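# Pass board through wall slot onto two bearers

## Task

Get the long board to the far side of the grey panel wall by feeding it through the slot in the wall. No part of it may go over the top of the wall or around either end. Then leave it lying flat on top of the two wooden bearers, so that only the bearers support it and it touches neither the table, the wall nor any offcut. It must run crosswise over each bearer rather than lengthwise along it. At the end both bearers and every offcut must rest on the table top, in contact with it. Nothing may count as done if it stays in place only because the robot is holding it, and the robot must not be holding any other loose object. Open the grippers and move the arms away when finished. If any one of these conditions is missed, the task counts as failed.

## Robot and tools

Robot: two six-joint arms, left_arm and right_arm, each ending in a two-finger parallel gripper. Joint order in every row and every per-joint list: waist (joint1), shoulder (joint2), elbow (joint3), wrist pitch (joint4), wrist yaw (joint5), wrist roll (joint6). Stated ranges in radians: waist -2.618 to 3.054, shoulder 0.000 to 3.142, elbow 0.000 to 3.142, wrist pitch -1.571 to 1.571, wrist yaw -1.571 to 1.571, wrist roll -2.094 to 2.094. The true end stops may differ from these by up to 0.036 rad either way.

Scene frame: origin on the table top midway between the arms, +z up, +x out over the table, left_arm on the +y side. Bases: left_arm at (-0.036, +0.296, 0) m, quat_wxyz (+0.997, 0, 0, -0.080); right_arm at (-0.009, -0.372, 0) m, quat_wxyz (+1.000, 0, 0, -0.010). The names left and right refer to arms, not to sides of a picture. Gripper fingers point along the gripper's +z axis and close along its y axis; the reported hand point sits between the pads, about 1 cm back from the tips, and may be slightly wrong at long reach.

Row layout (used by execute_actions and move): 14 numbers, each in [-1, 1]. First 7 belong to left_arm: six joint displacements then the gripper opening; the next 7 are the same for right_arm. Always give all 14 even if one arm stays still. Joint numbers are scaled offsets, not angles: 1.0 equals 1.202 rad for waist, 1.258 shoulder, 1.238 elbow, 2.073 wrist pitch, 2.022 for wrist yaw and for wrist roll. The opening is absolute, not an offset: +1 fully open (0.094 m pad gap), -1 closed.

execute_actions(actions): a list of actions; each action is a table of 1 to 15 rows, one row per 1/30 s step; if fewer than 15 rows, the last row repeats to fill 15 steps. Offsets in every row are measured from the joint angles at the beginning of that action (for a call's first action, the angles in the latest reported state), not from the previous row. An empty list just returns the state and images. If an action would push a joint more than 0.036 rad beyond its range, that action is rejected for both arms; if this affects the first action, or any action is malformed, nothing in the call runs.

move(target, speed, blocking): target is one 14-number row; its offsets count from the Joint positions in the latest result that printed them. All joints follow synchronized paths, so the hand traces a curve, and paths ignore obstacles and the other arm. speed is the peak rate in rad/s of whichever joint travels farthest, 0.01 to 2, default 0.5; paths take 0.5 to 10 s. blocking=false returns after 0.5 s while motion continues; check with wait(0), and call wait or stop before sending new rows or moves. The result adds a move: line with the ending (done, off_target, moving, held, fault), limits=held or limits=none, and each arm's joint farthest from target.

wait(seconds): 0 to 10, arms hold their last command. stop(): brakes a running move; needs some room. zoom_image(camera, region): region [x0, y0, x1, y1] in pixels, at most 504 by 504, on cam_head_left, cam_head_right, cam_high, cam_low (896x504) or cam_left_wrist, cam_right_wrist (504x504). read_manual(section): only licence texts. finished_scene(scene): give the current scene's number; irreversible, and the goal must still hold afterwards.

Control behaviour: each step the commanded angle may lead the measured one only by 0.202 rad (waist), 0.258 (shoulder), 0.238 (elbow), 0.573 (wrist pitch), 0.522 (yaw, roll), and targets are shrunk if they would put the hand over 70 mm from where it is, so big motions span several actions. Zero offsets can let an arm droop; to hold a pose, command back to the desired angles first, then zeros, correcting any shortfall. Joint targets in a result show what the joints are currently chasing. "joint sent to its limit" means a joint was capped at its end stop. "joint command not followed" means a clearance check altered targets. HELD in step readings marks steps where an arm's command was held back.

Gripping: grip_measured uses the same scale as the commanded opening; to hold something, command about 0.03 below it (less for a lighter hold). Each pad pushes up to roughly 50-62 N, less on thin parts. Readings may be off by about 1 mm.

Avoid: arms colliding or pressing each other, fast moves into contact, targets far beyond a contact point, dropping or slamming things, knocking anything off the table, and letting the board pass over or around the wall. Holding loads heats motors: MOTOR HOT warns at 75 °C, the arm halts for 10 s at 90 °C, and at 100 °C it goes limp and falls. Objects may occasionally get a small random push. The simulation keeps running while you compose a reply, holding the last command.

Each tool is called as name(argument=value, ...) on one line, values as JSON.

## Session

execute_actions(actions=[])

Scene clock: 0.00 s.
left_arm: end_effector_position=(+0.2651, +0.2282, +0.1534) grip_measured=+1.000 end_effector_quat_wxyz=(+0.111, +0.244, +0.916, +0.299) | right_arm: end_effector_position=(+0.2840, -0.5856, +0.2815) grip_measured=+1.000 end_effector_quat_wxyz=(+0.222, +0.482, +0.846, -0.052)
Joint names: [waist, shoulder, elbow, wrist pitch, wrist yaw, wrist roll]
Joint positions: left_arm=[-0.42   1.615  1.309 -1.238 -0.648 -0.05   0.094] | right_arm=[-0.581  1.619  1.883 -1.38   0.064  0.419  0.094]
Joint velocities: left_arm=[ 0.007 -0.012 -0.007  0.022 -0.037 -0.037  0.   ] | right_arm=[-0.002 -0.002 -0.012 -0.007 -0.022 -0.007  0.   ]
Motor temperatures (°C, as the motors report them): left_arm=[16 17 15 17 15 14] | right_arm=[17 20 15 17 14 16]
Joint targets: left_arm=[-0.420 1.609 1.316 -1.236 -0.657 -0.055] | right_arm=[-0.581 1.612 1.890 -1.379 0.070 0.417]

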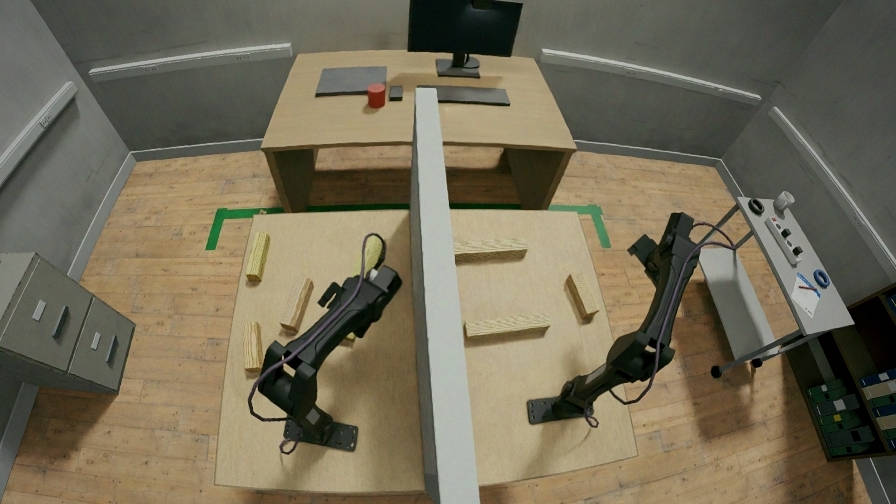

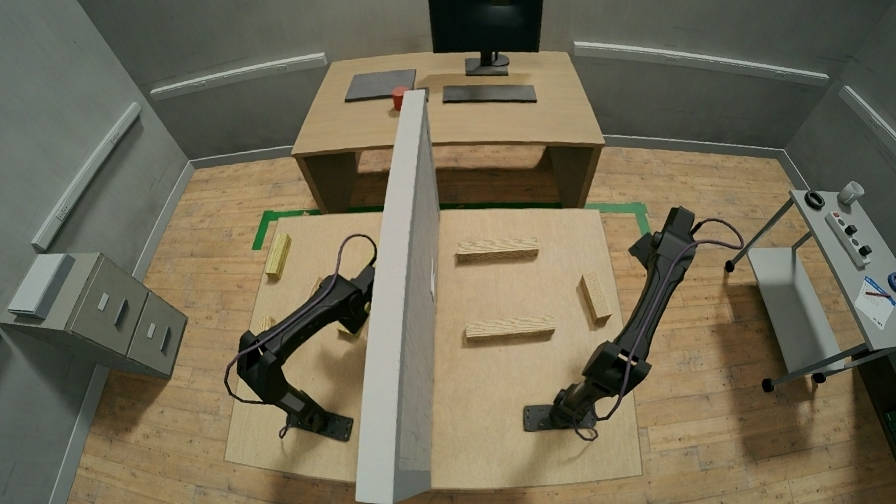

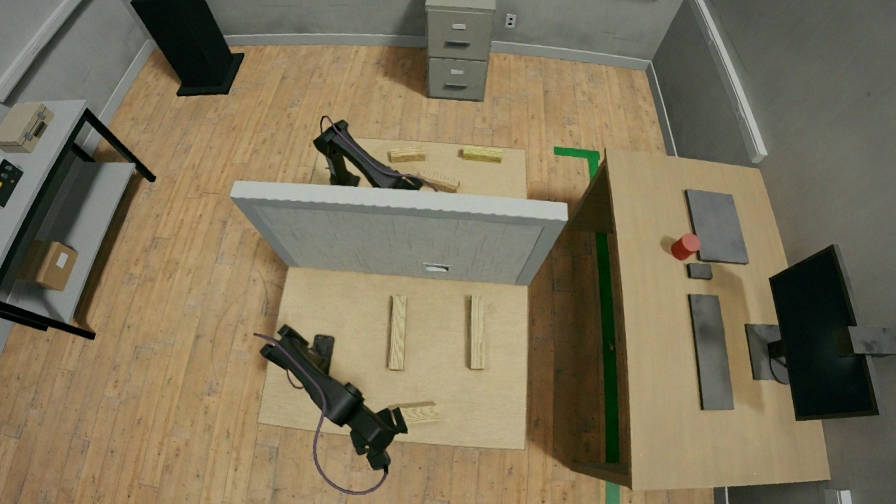

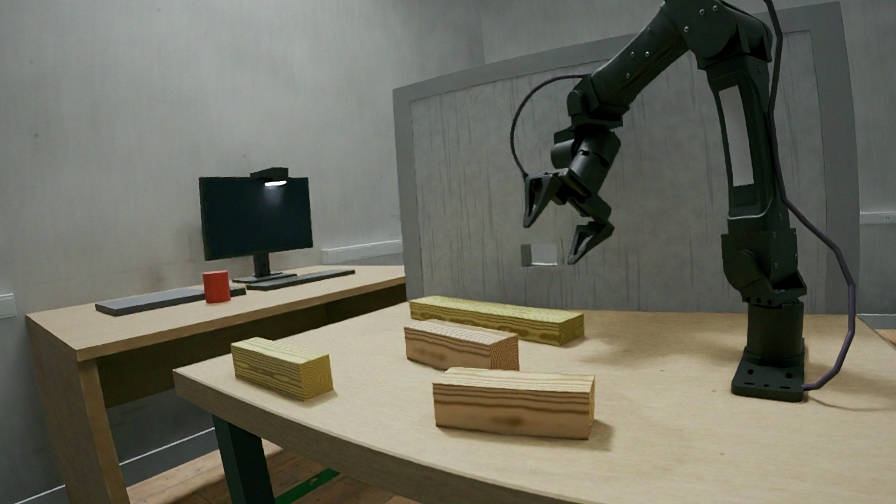

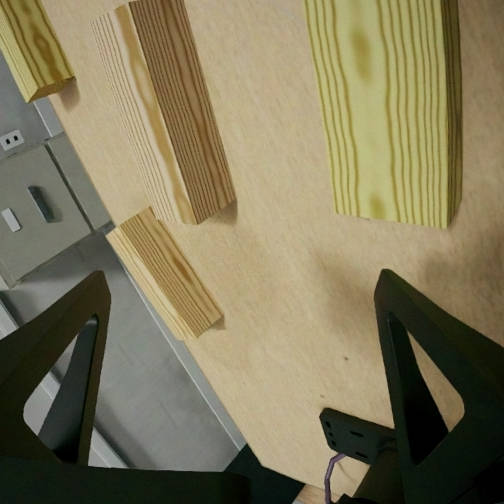

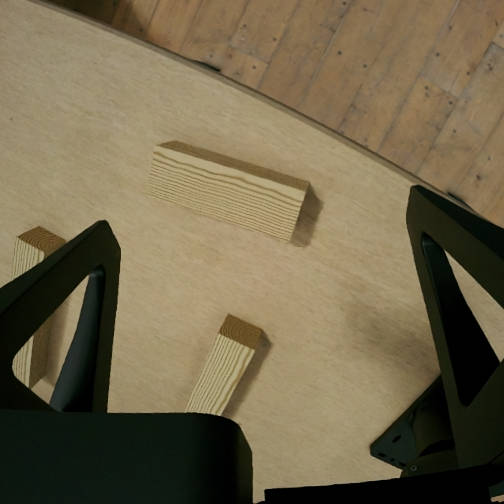

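zoom_image(camera="cam_low", region=[380, 200, 640, 380])

zoom_image(camera="cam_head_left", region=[220, 200, 440, 400])

zoom_image(camera="cam_high", region=[260, 180, 560, 460])

Region (380, 200, 640, 380) of cam_low's 896x504 image, scaled by 1.938, with more detail than that image has; it fills the top 349 rows of this view, and the rest is white.

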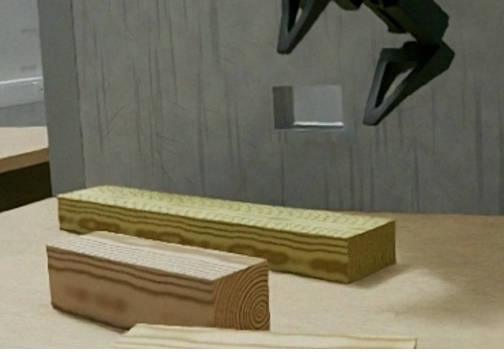

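Region (220, 200, 440, 400) of cam_head_left's 896x504 image, scaled by 2.291, with more detail than that image has; it fills the top 458 rows of this view, and the rest is white.

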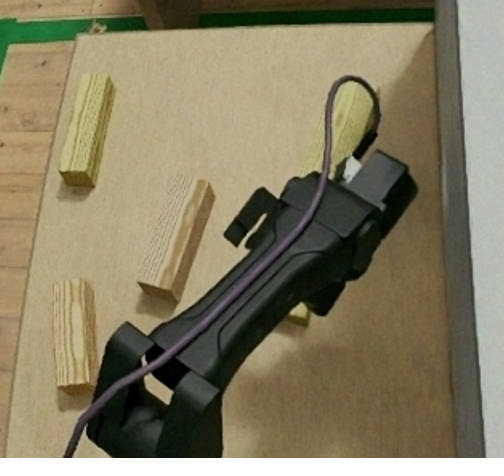

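Region (260, 180, 560, 460) of cam_high's 896x504 image, scaled by 1.680, with more detail than that image has; it fills the top 470 rows of this view, and the rest is white.

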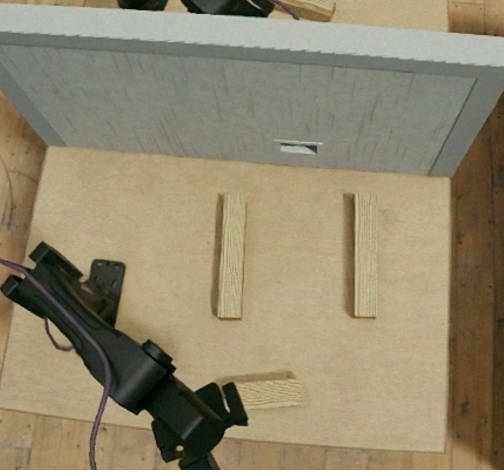

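move(target=[0.2446,0.4489,0.5997,-0.0413,0.3264,0.0,1.0,0.8286,0.3816,0.2464,-0.0400,-0.0430,0.7502,1.0], speed=1.2)

Scene clock: 6.70 s.
left_arm: end_effector_position=(+0.3914, +0.1691, +0.1117) grip_measured=+1.000 end_effector_quat_wxyz=(+0.051, +0.119, +0.991, -0.010) | right_arm: end_effector_position=(+0.3944, -0.1948, +0.1788) grip_measured=+1.000 end_effector_quat_wxyz=(+0.025, +0.689, +0.719, +0.094)
Joint names: [waist, shoulder, elbow, wrist pitch, wrist yaw, wrist roll]
Joint positions: left_arm=[-0.129  2.17   2.018 -1.314  0.002 -0.05   0.094] | right_arm=[ 0.421  2.095  2.159 -1.442 -0.029  1.931  0.094]
Joint velocities: left_arm=[-0.007 -0.007  0.022 -0.037  0.051 -0.007  0.   ] | right_arm=[-0.012 -0.007  0.007 -0.081 -0.051 -0.081  0.   ]
Motor temperatures (°C, as the motors report them): left_arm=[16 18 16 17 15 14] | right_arm=[17 20 15 17 14 16]
Joint targets: left_arm=[-0.126 2.180 2.051 -1.323 0.012 -0.050] | right_arm=[0.415 2.099 2.188 -1.463 -0.023 1.936]
move: off_target (left_arm, right_arm); limits=none; left_arm: farthest joint: the elbow, 0.034 radians from its target (0.742 radians at the start); right_arm: farthest joint: the elbow, 0.029 radians from its target (0.305 radians at the start)

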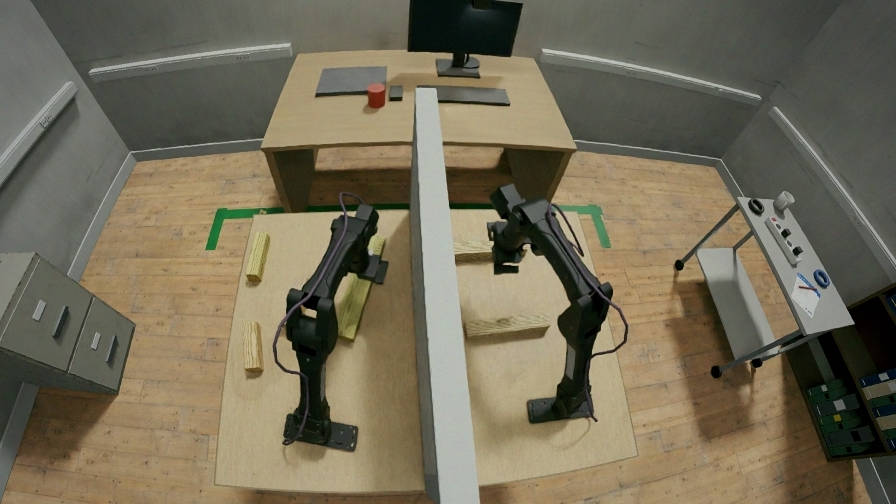

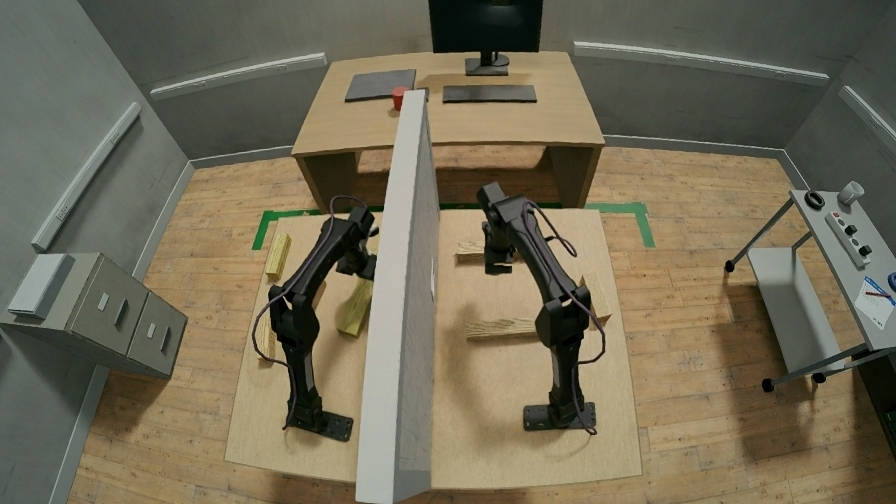

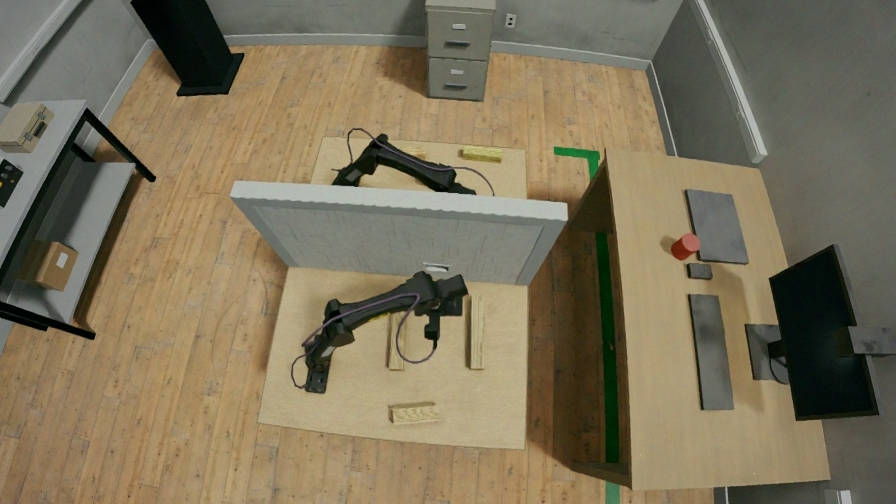

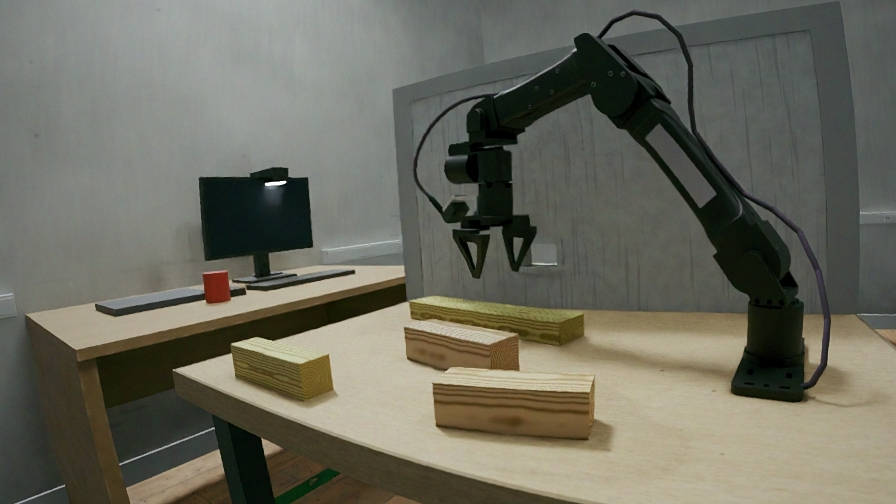

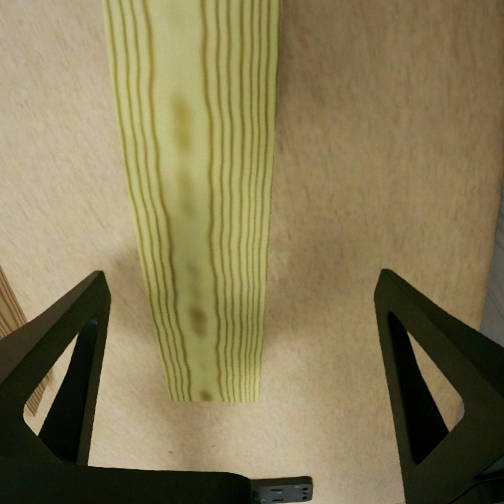

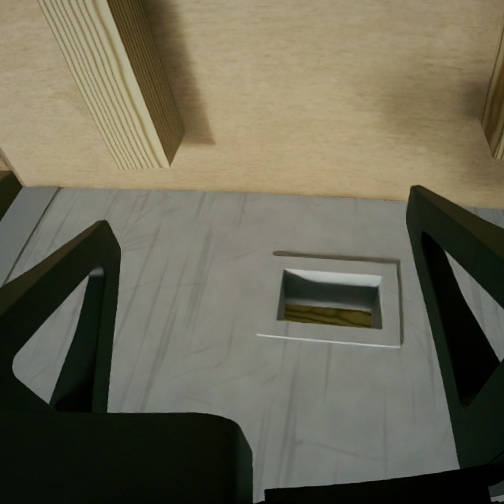

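execute_actions(actions=[])

Scene clock: 7.37 s.
left_arm: end_effector_position=(+0.3914, +0.1691, +0.1117) grip_measured=+1.000 end_effector_quat_wxyz=(+0.051, +0.119, +0.991, -0.010) | right_arm: end_effector_position=(+0.3944, -0.1948, +0.1788) grip_measured=+1.000 end_effector_quat_wxyz=(+0.025, +0.689, +0.719, +0.094)
Joint names: [waist, shoulder, elbow, wrist pitch, wrist yaw, wrist roll]
Joint positions: left_arm=[-0.129  2.17   2.018 -1.314  0.003 -0.05   0.094] | right_arm=[ 0.421  2.095  2.159 -1.442 -0.029  1.931  0.094]
Joint velocities: left_arm=[ 0.002  0.012 -0.017 -0.037 -0.007 -0.081  0.   ] | right_arm=[-0.012 -0.007 -0.012  0.022  0.051 -0.081  0.   ]
Motor temperatures (°C, as the motors report them): left_arm=[16 18 16 17 15 14] | right_arm=[17 21 16 17 14 16]
Joint targets: left_arm=[-0.126 2.180 2.051 -1.323 0.012 -0.050] | right_arm=[0.415 2.099 2.188 -1.463 -0.023 1.936]

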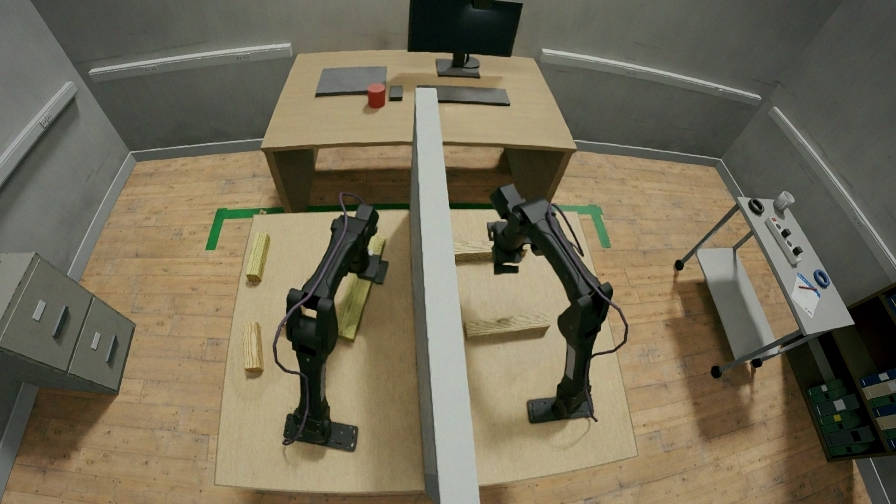

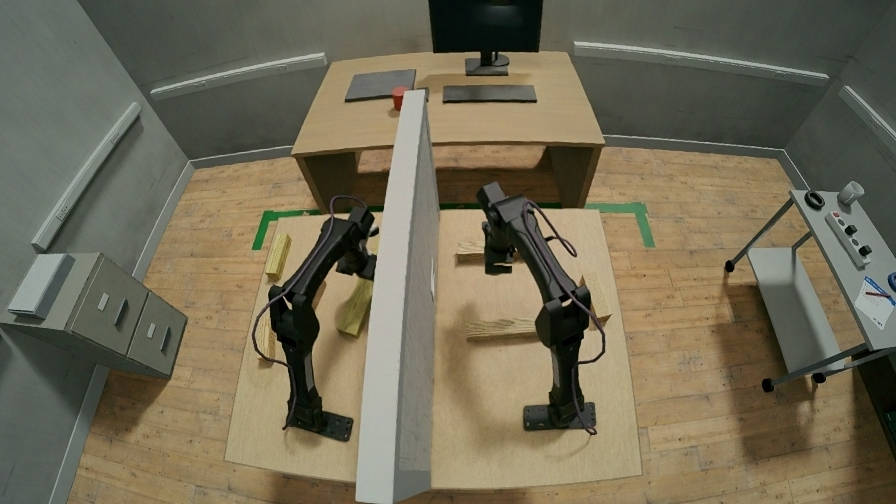

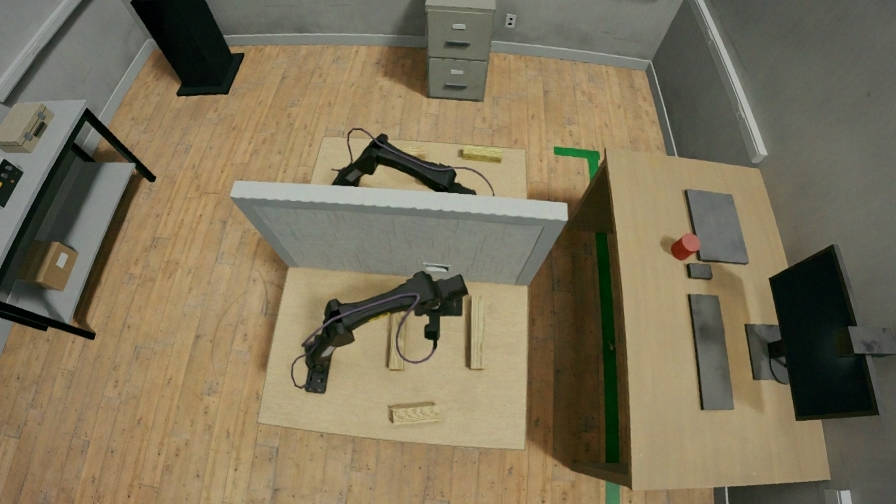

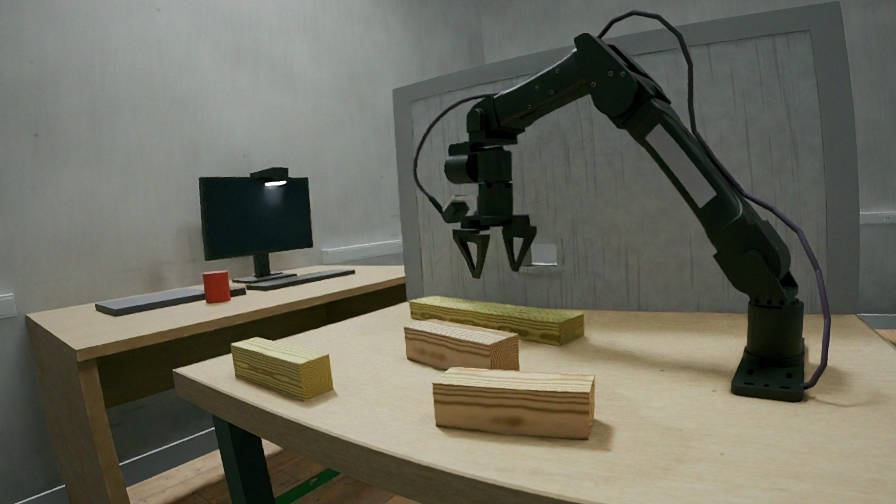

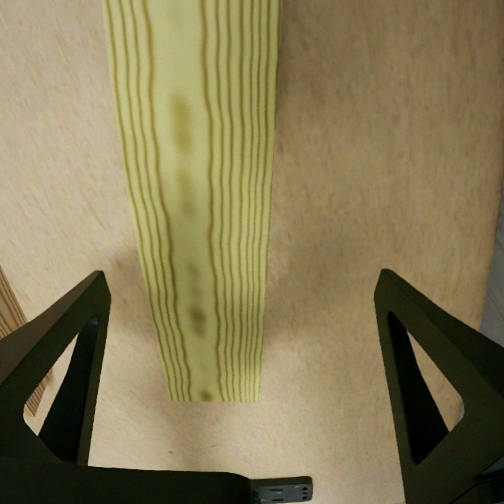

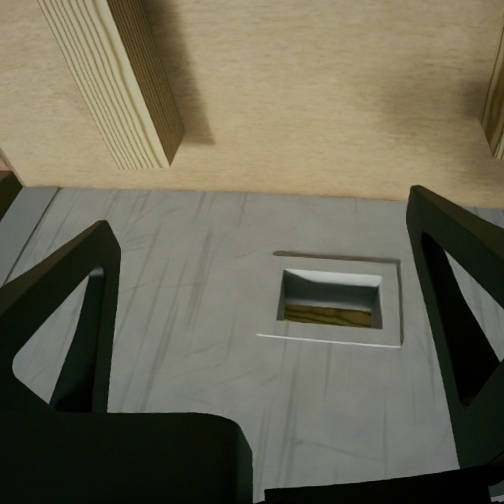

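move(target=[0.0422, 0.3307, 0.3344, -0.0482, 0.004, 0.0262, 1, 0.0789, -0.031, -0.2977, 0.1777, -0.1795, 0.0836, 1], speed=0.6)

Scene clock: 12.90 s.
left_arm: end_effector_position=(+0.4417, +0.1780, +0.0285) grip_measured=+1.000 end_effector_quat_wxyz=(-0.005, +0.119, +0.993, -0.002) | right_arm: end_effector_position=(+0.3595, -0.0991, +0.1124) grip_measured=+1.000 end_effector_quat_wxyz=(-0.150, +0.683, +0.696, +0.160)
Joint names: [waist, shoulder, elbow, wrist pitch, wrist yaw, wrist roll]
Joint positions: left_arm=[-0.081  2.575  2.401 -1.405  0.005 -0.003  0.094] | right_arm=[ 0.511  2.077  1.807 -1.072 -0.382  2.086  0.094]
Joint velocities: left_arm=[ 0.002 -0.032 -0.002  0.022 -0.007 -0.051  0.   ] | right_arm=[ 0.007  0.007 -0.002 -0.051 -0.007 -0.051  0.   ]
Motor temperatures (°C, as the motors report them): left_arm=[16 20 17 17 15 14] | right_arm=[17 22 16 17 14 16]
Joint targets: left_arm=[-0.079 2.586 2.431 -1.414 0.011 0.003] | right_arm=[0.516 2.056 1.791 -1.073 -0.392 2.093]
joint sent to its limit (right arm) — the command would take the wrist roll past its upper limit, so that joint was sent only as far as its limit.
move: off_target (left_arm, right_arm); limits=none; left_arm: farthest joint: the elbow, 0.031 radians from its target (0.414 radians at the start); right_arm: farthest joint: the shoulder, 0.021 radians from its target (0.039 radians at the start)

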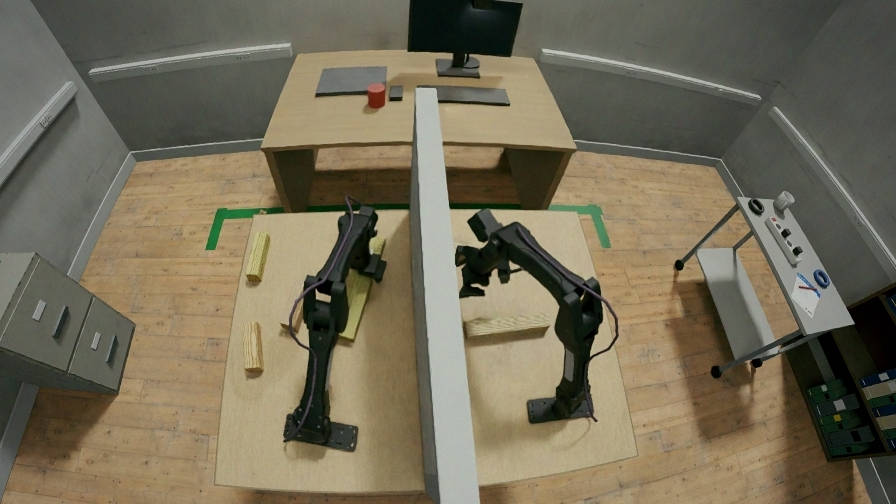

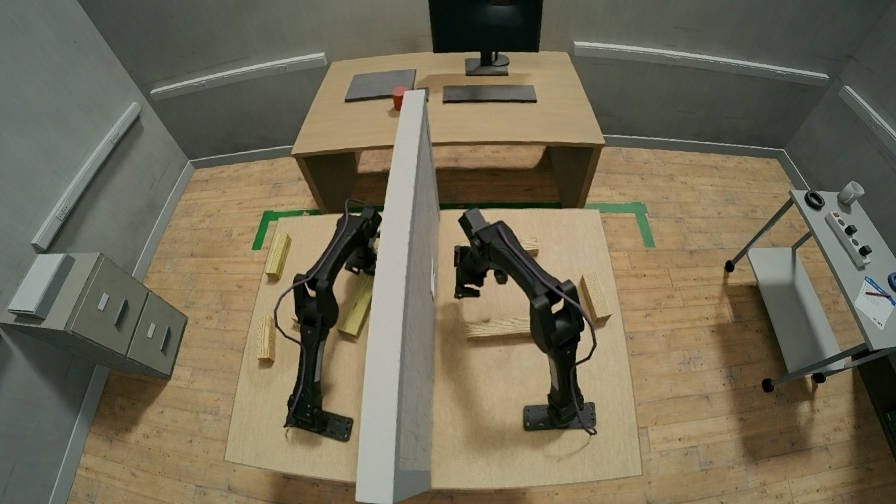

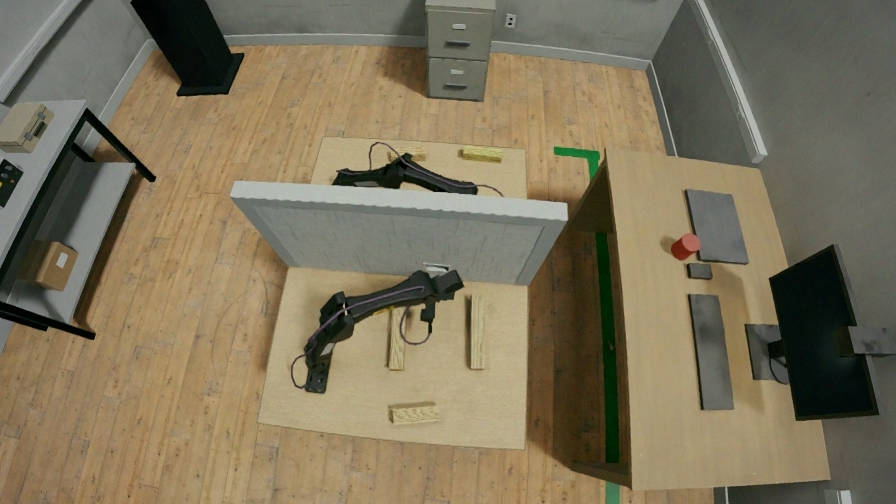

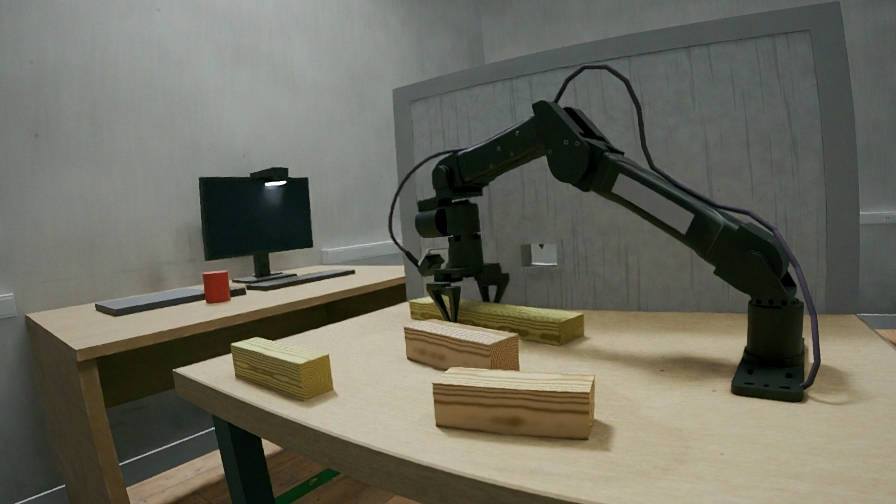

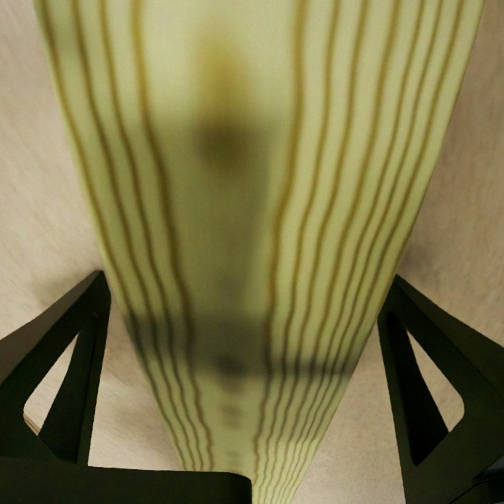

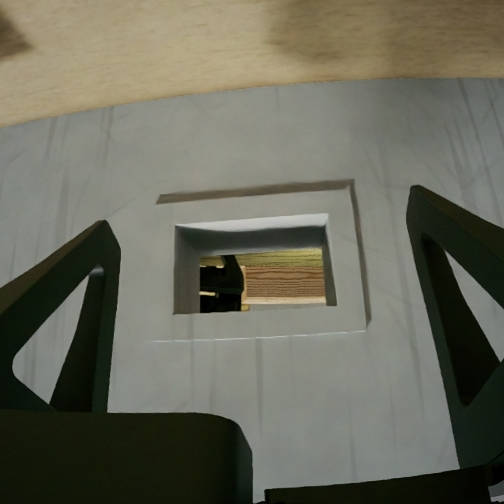

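zoom_image(camera="cam_low", region=[380, 220, 620, 360])

Region (380, 220, 620, 360) of cam_low's 896x504 image, scaled by 2.100, with more detail than that image has; it fills the top 294 rows of this view, and the rest is white.

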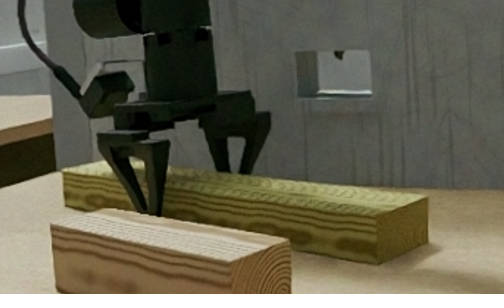

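execute_actions(actions=[[[0.002,0.010,0.0242,-0.002,0.003,0.003,0.95,0.004,-0.012,-0.010,0,-0.004,0.003,1],[0.002,0.0115,0.0242,0.000,0.003,0.003,0.9,0.004,-0.012,-0.010,0,-0.004,0.003,1],[0.002,0.013,0.0242,0.002,0.003,0.003,0.85,0.004,-0.012,-0.010,0,-0.004,0.003,1],[0.002,0.0145,0.0242,0.004,0.003,0.003,0.8,0.004,-0.012,-0.010,0,-0.004,0.003,1],[0.002,0.016,0.0242,0.006,0.003,0.003,0.76,0.004,-0.012,-0.010,0,-0.004,0.003,1],[0.002,0.0175,0.0242,0.008,0.003,0.003,0.72,0.004,-0.012,-0.010,0,-0.004,0.003,1],[0.002,0.019,0.0242,0.010,0.003,0.003,0.68,0.004,-0.012,-0.010,0,-0.004,0.003,1],[0.002,0.0205,0.0242,0.011,0.003,0.003,0.65,0.004,-0.012,-0.010,0,-0.004,0.003,1],[0.002,0.0223,0.0242,0.0121,0.003,0.003,0.62,0.004,-0.012,-0.010,0,-0.004,0.003,1],[0.002,0.0223,0.0242,0.0121,0.003,0.003,0.6,0.004,-0.012,-0.010,0,-0.004,0.003,1]],[[0.002,0.006,0.022,0,0.003,0.003,0.56,0.004,-0.012,-0.010,0,-0.004,0.003,1],[0.002,0.006,0.022,0,0.003,0.003,0.52,0.004,-0.012,-0.010,0,-0.004,0.003,1],[0.002,0.006,0.022,0,0.003,0.003,0.48,0.004,-0.012,-0.010,0,-0.004,0.003,1],[0.002,0.006,0.022,0,0.003,0.003,0.45,0.004,-0.012,-0.010,0,-0.004,0.003,1],[0.002,0.006,0.022,0,0.003,0.003,0.42,0.004,-0.012,-0.010,0,-0.004,0.003,1],[0.002,0.006,0.022,0,0.003,0.003,0.39,0.004,-0.012,-0.010,0,-0.004,0.003,1],[0.002,0.006,0.022,0,0.003,0.003,0.36,0.004,-0.012,-0.010,0,-0.004,0.003,1],[0.002,0.006,0.022,0,0.003,0.003,0.33,0.004,-0.012,-0.010,0,-0.004,0.003,1],[0.002,0.006,0.022,0,0.003,0.003,0.30,0.004,-0.012,-0.010,0,-0.004,0.003,1],[0.002,0.006,0.022,0,0.003,0.003,0.27,0.004,-0.012,-0.010,0,-0.004,0.003,1],[0.002,0.006,0.022,0,0.003,0.003,0.24,0.004,-0.012,-0.010,0,-0.004,0.003,1],[0.002,0.006,0.022,0,0.003,0.003,0.21,0.004,-0.012,-0.010,0,-0.004,0.003,1],[0.002,0.006,0.022,0,0.003,0.003,0.19,0.004,-0.012,-0.010,0,-0.004,0.003,1]]])

Scene clock: 15.20 s.
left_arm: end_effector_position=(+0.4430, +0.1760, +0.0258) grip_measured=+0.342 end_effector_quat_wxyz=(-0.004, +0.121, +0.993, -0.007) | right_arm: end_effector_position=(+0.3602, -0.0987, +0.1126) grip_measured=+1.000 end_effector_quat_wxyz=(-0.150, +0.683, +0.696, +0.162)
Joint names: [waist, shoulder, elbow, wrist pitch, wrist yaw, wrist roll]
Joint positions: left_arm=[-0.081  2.581  2.401 -1.396  0.015 -0.     0.063] | right_arm=[ 0.511  2.077  1.807 -1.069 -0.383  2.086  0.094]
Joint velocities: left_arm=[-0.002  0.012  0.012  0.007  0.051 -0.095 -0.001] | right_arm=[-0.002  0.007 -0.002  0.051 -0.007 -0.007  0.   ]
Motor temperatures (°C, as the motors report them): left_arm=[16 21 17 17 15 14] | right_arm=[17 22 16 17 14 16]
Joint targets: left_arm=[-0.079 2.588 2.428 -1.396 0.012 0.005] | right_arm=[0.515 2.062 1.795 -1.070 -0.391 2.092]
Step readings (joint positions; steps 1 to 15: 1st action; 16 to 30: 2nd action):
0: left_arm=[-0.081 2.575 2.401 -1.406 0.005 -0.003] | right_arm=[0.511 2.077 1.807 -1.072 -0.383 2.086]
1: left_arm=[-0.081 2.575 2.401 -1.406 0.005 -0.002] | right_arm=[0.511 2.077 1.807 -1.071 -0.383 2.086]
2: left_arm=[-0.081 2.575 2.401 -1.406 0.005 -0.002] | right_arm=[0.511 2.077 1.807 -1.071 -0.383 2.086]
4: left_arm=[-0.081 2.575 2.401 -1.406 0.005 -0.002] | right_arm=[0.511 2.077 1.807 -1.071 -0.383 2.086]
8: left_arm=[-0.081 2.576 2.401 -1.403 0.005 -0.002] | right_arm=[0.511 2.077 1.807 -1.070 -0.383 2.086]
15: left_arm=[-0.081 2.581 2.401 -1.396 0.007 -0.001] | right_arm=[0.511 2.077 1.807 -1.070 -0.383 2.086]
16: left_arm=[-0.081 2.581 2.401 -1.396 0.007 -0.001] | right_arm=[0.511 2.077 1.807 -1.070 -0.383 2.086]
17: left_arm=[-0.081 2.581 2.401 -1.396 0.010 -0.001] | right_arm=[0.511 2.077 1.807 -1.070 -0.383 2.086]
19: left_arm=[-0.081 2.581 2.401 -1.396 0.013 -0.000] | right_arm=[0.511 2.077 1.807 -1.069 -0.383 2.086]
23: left_arm=[-0.081 2.581 2.401 -1.396 0.015 -0.000] | right_arm=[0.511 2.077 1.807 -1.069 -0.383 2.086]
30: Joint positions above

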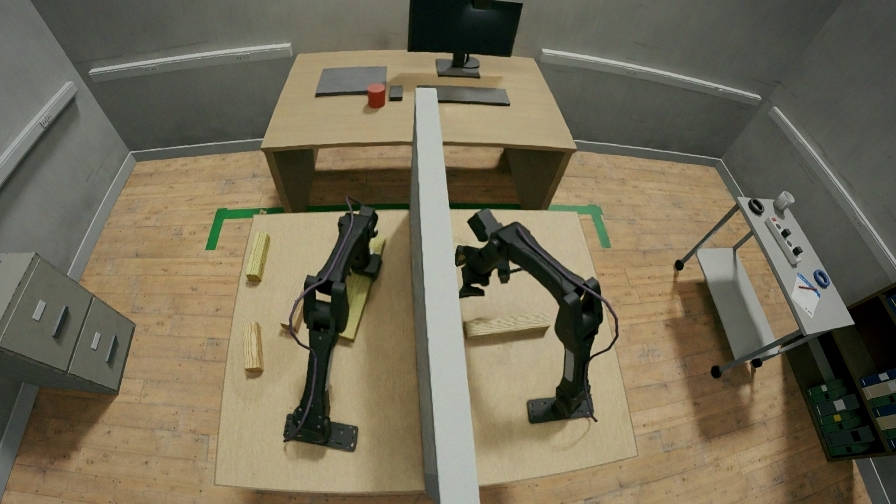

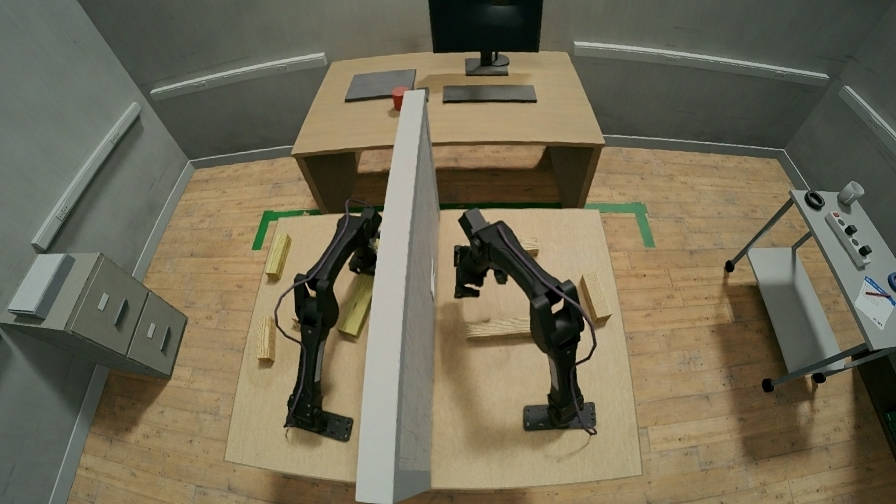

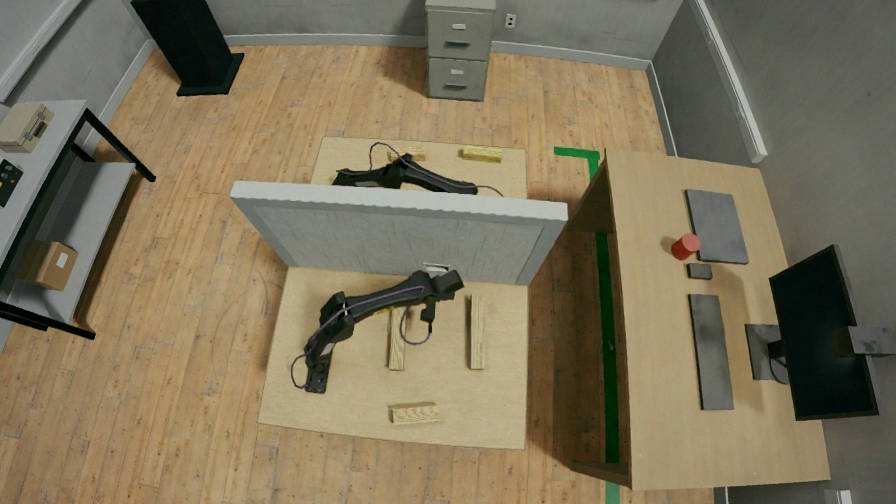

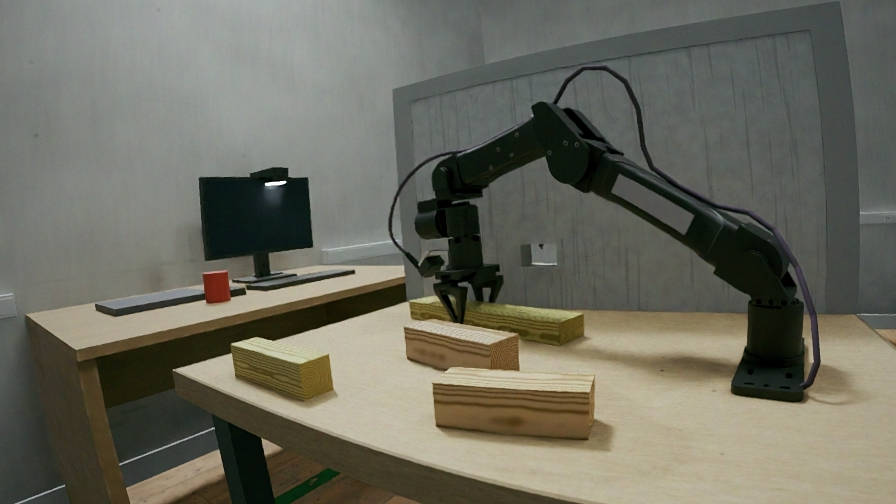

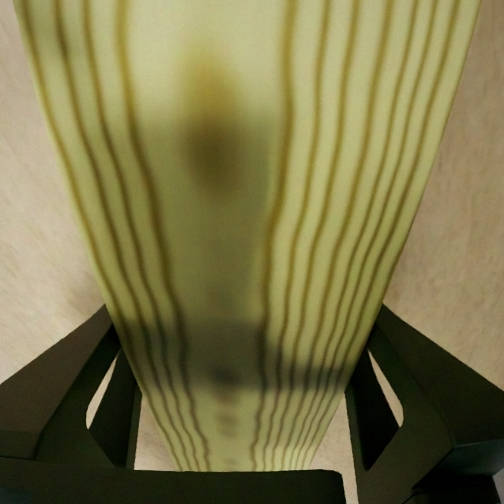

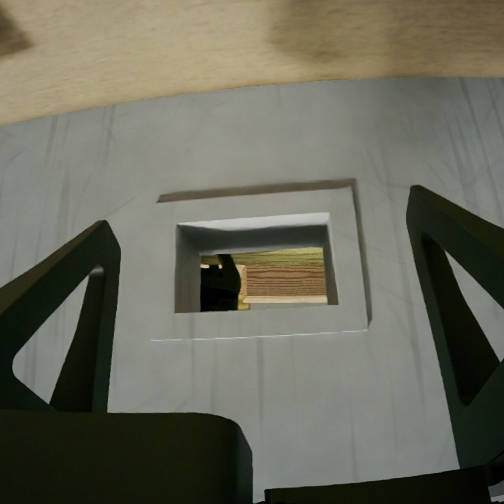

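zoom_image(camera="cam_low", region=[400, 250, 520, 340])

Region (400, 250, 520, 340) of cam_low's 896x504 image, scaled by 4.200, with more detail than that image has; it fills the top 378 rows of this view, and the rest is white.

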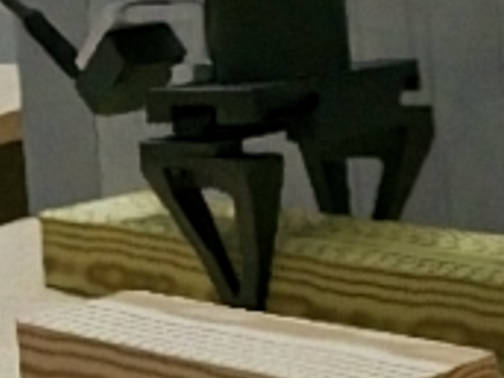

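zoom_image(camera="cam_head_left", region=[210, 200, 450, 400])

zoom_image(camera="cam_head_right", region=[230, 200, 430, 400])

Region (210, 200, 450, 400) of cam_head_left's 896x504 image, scaled by 2.100, with more detail than that image has.

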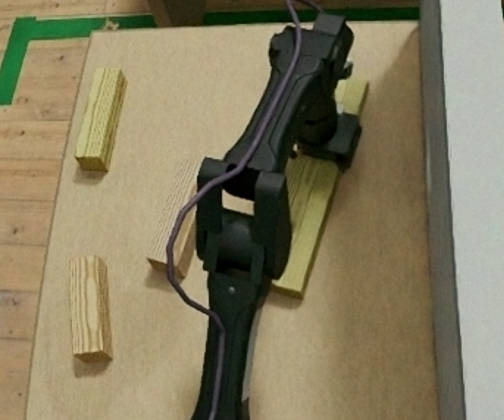

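Region (230, 200, 430, 400) of cam_head_right's 896x504 image, scaled by 2.520, with more detail than that image has.

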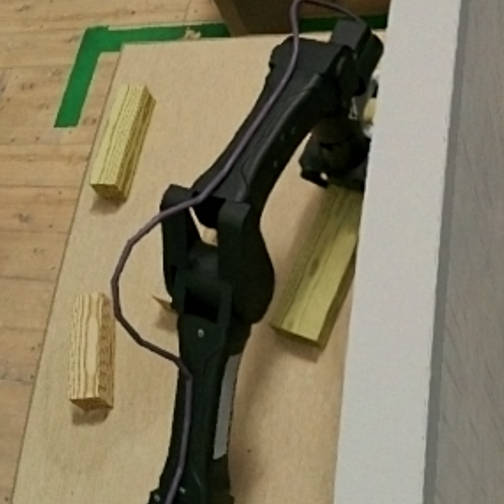

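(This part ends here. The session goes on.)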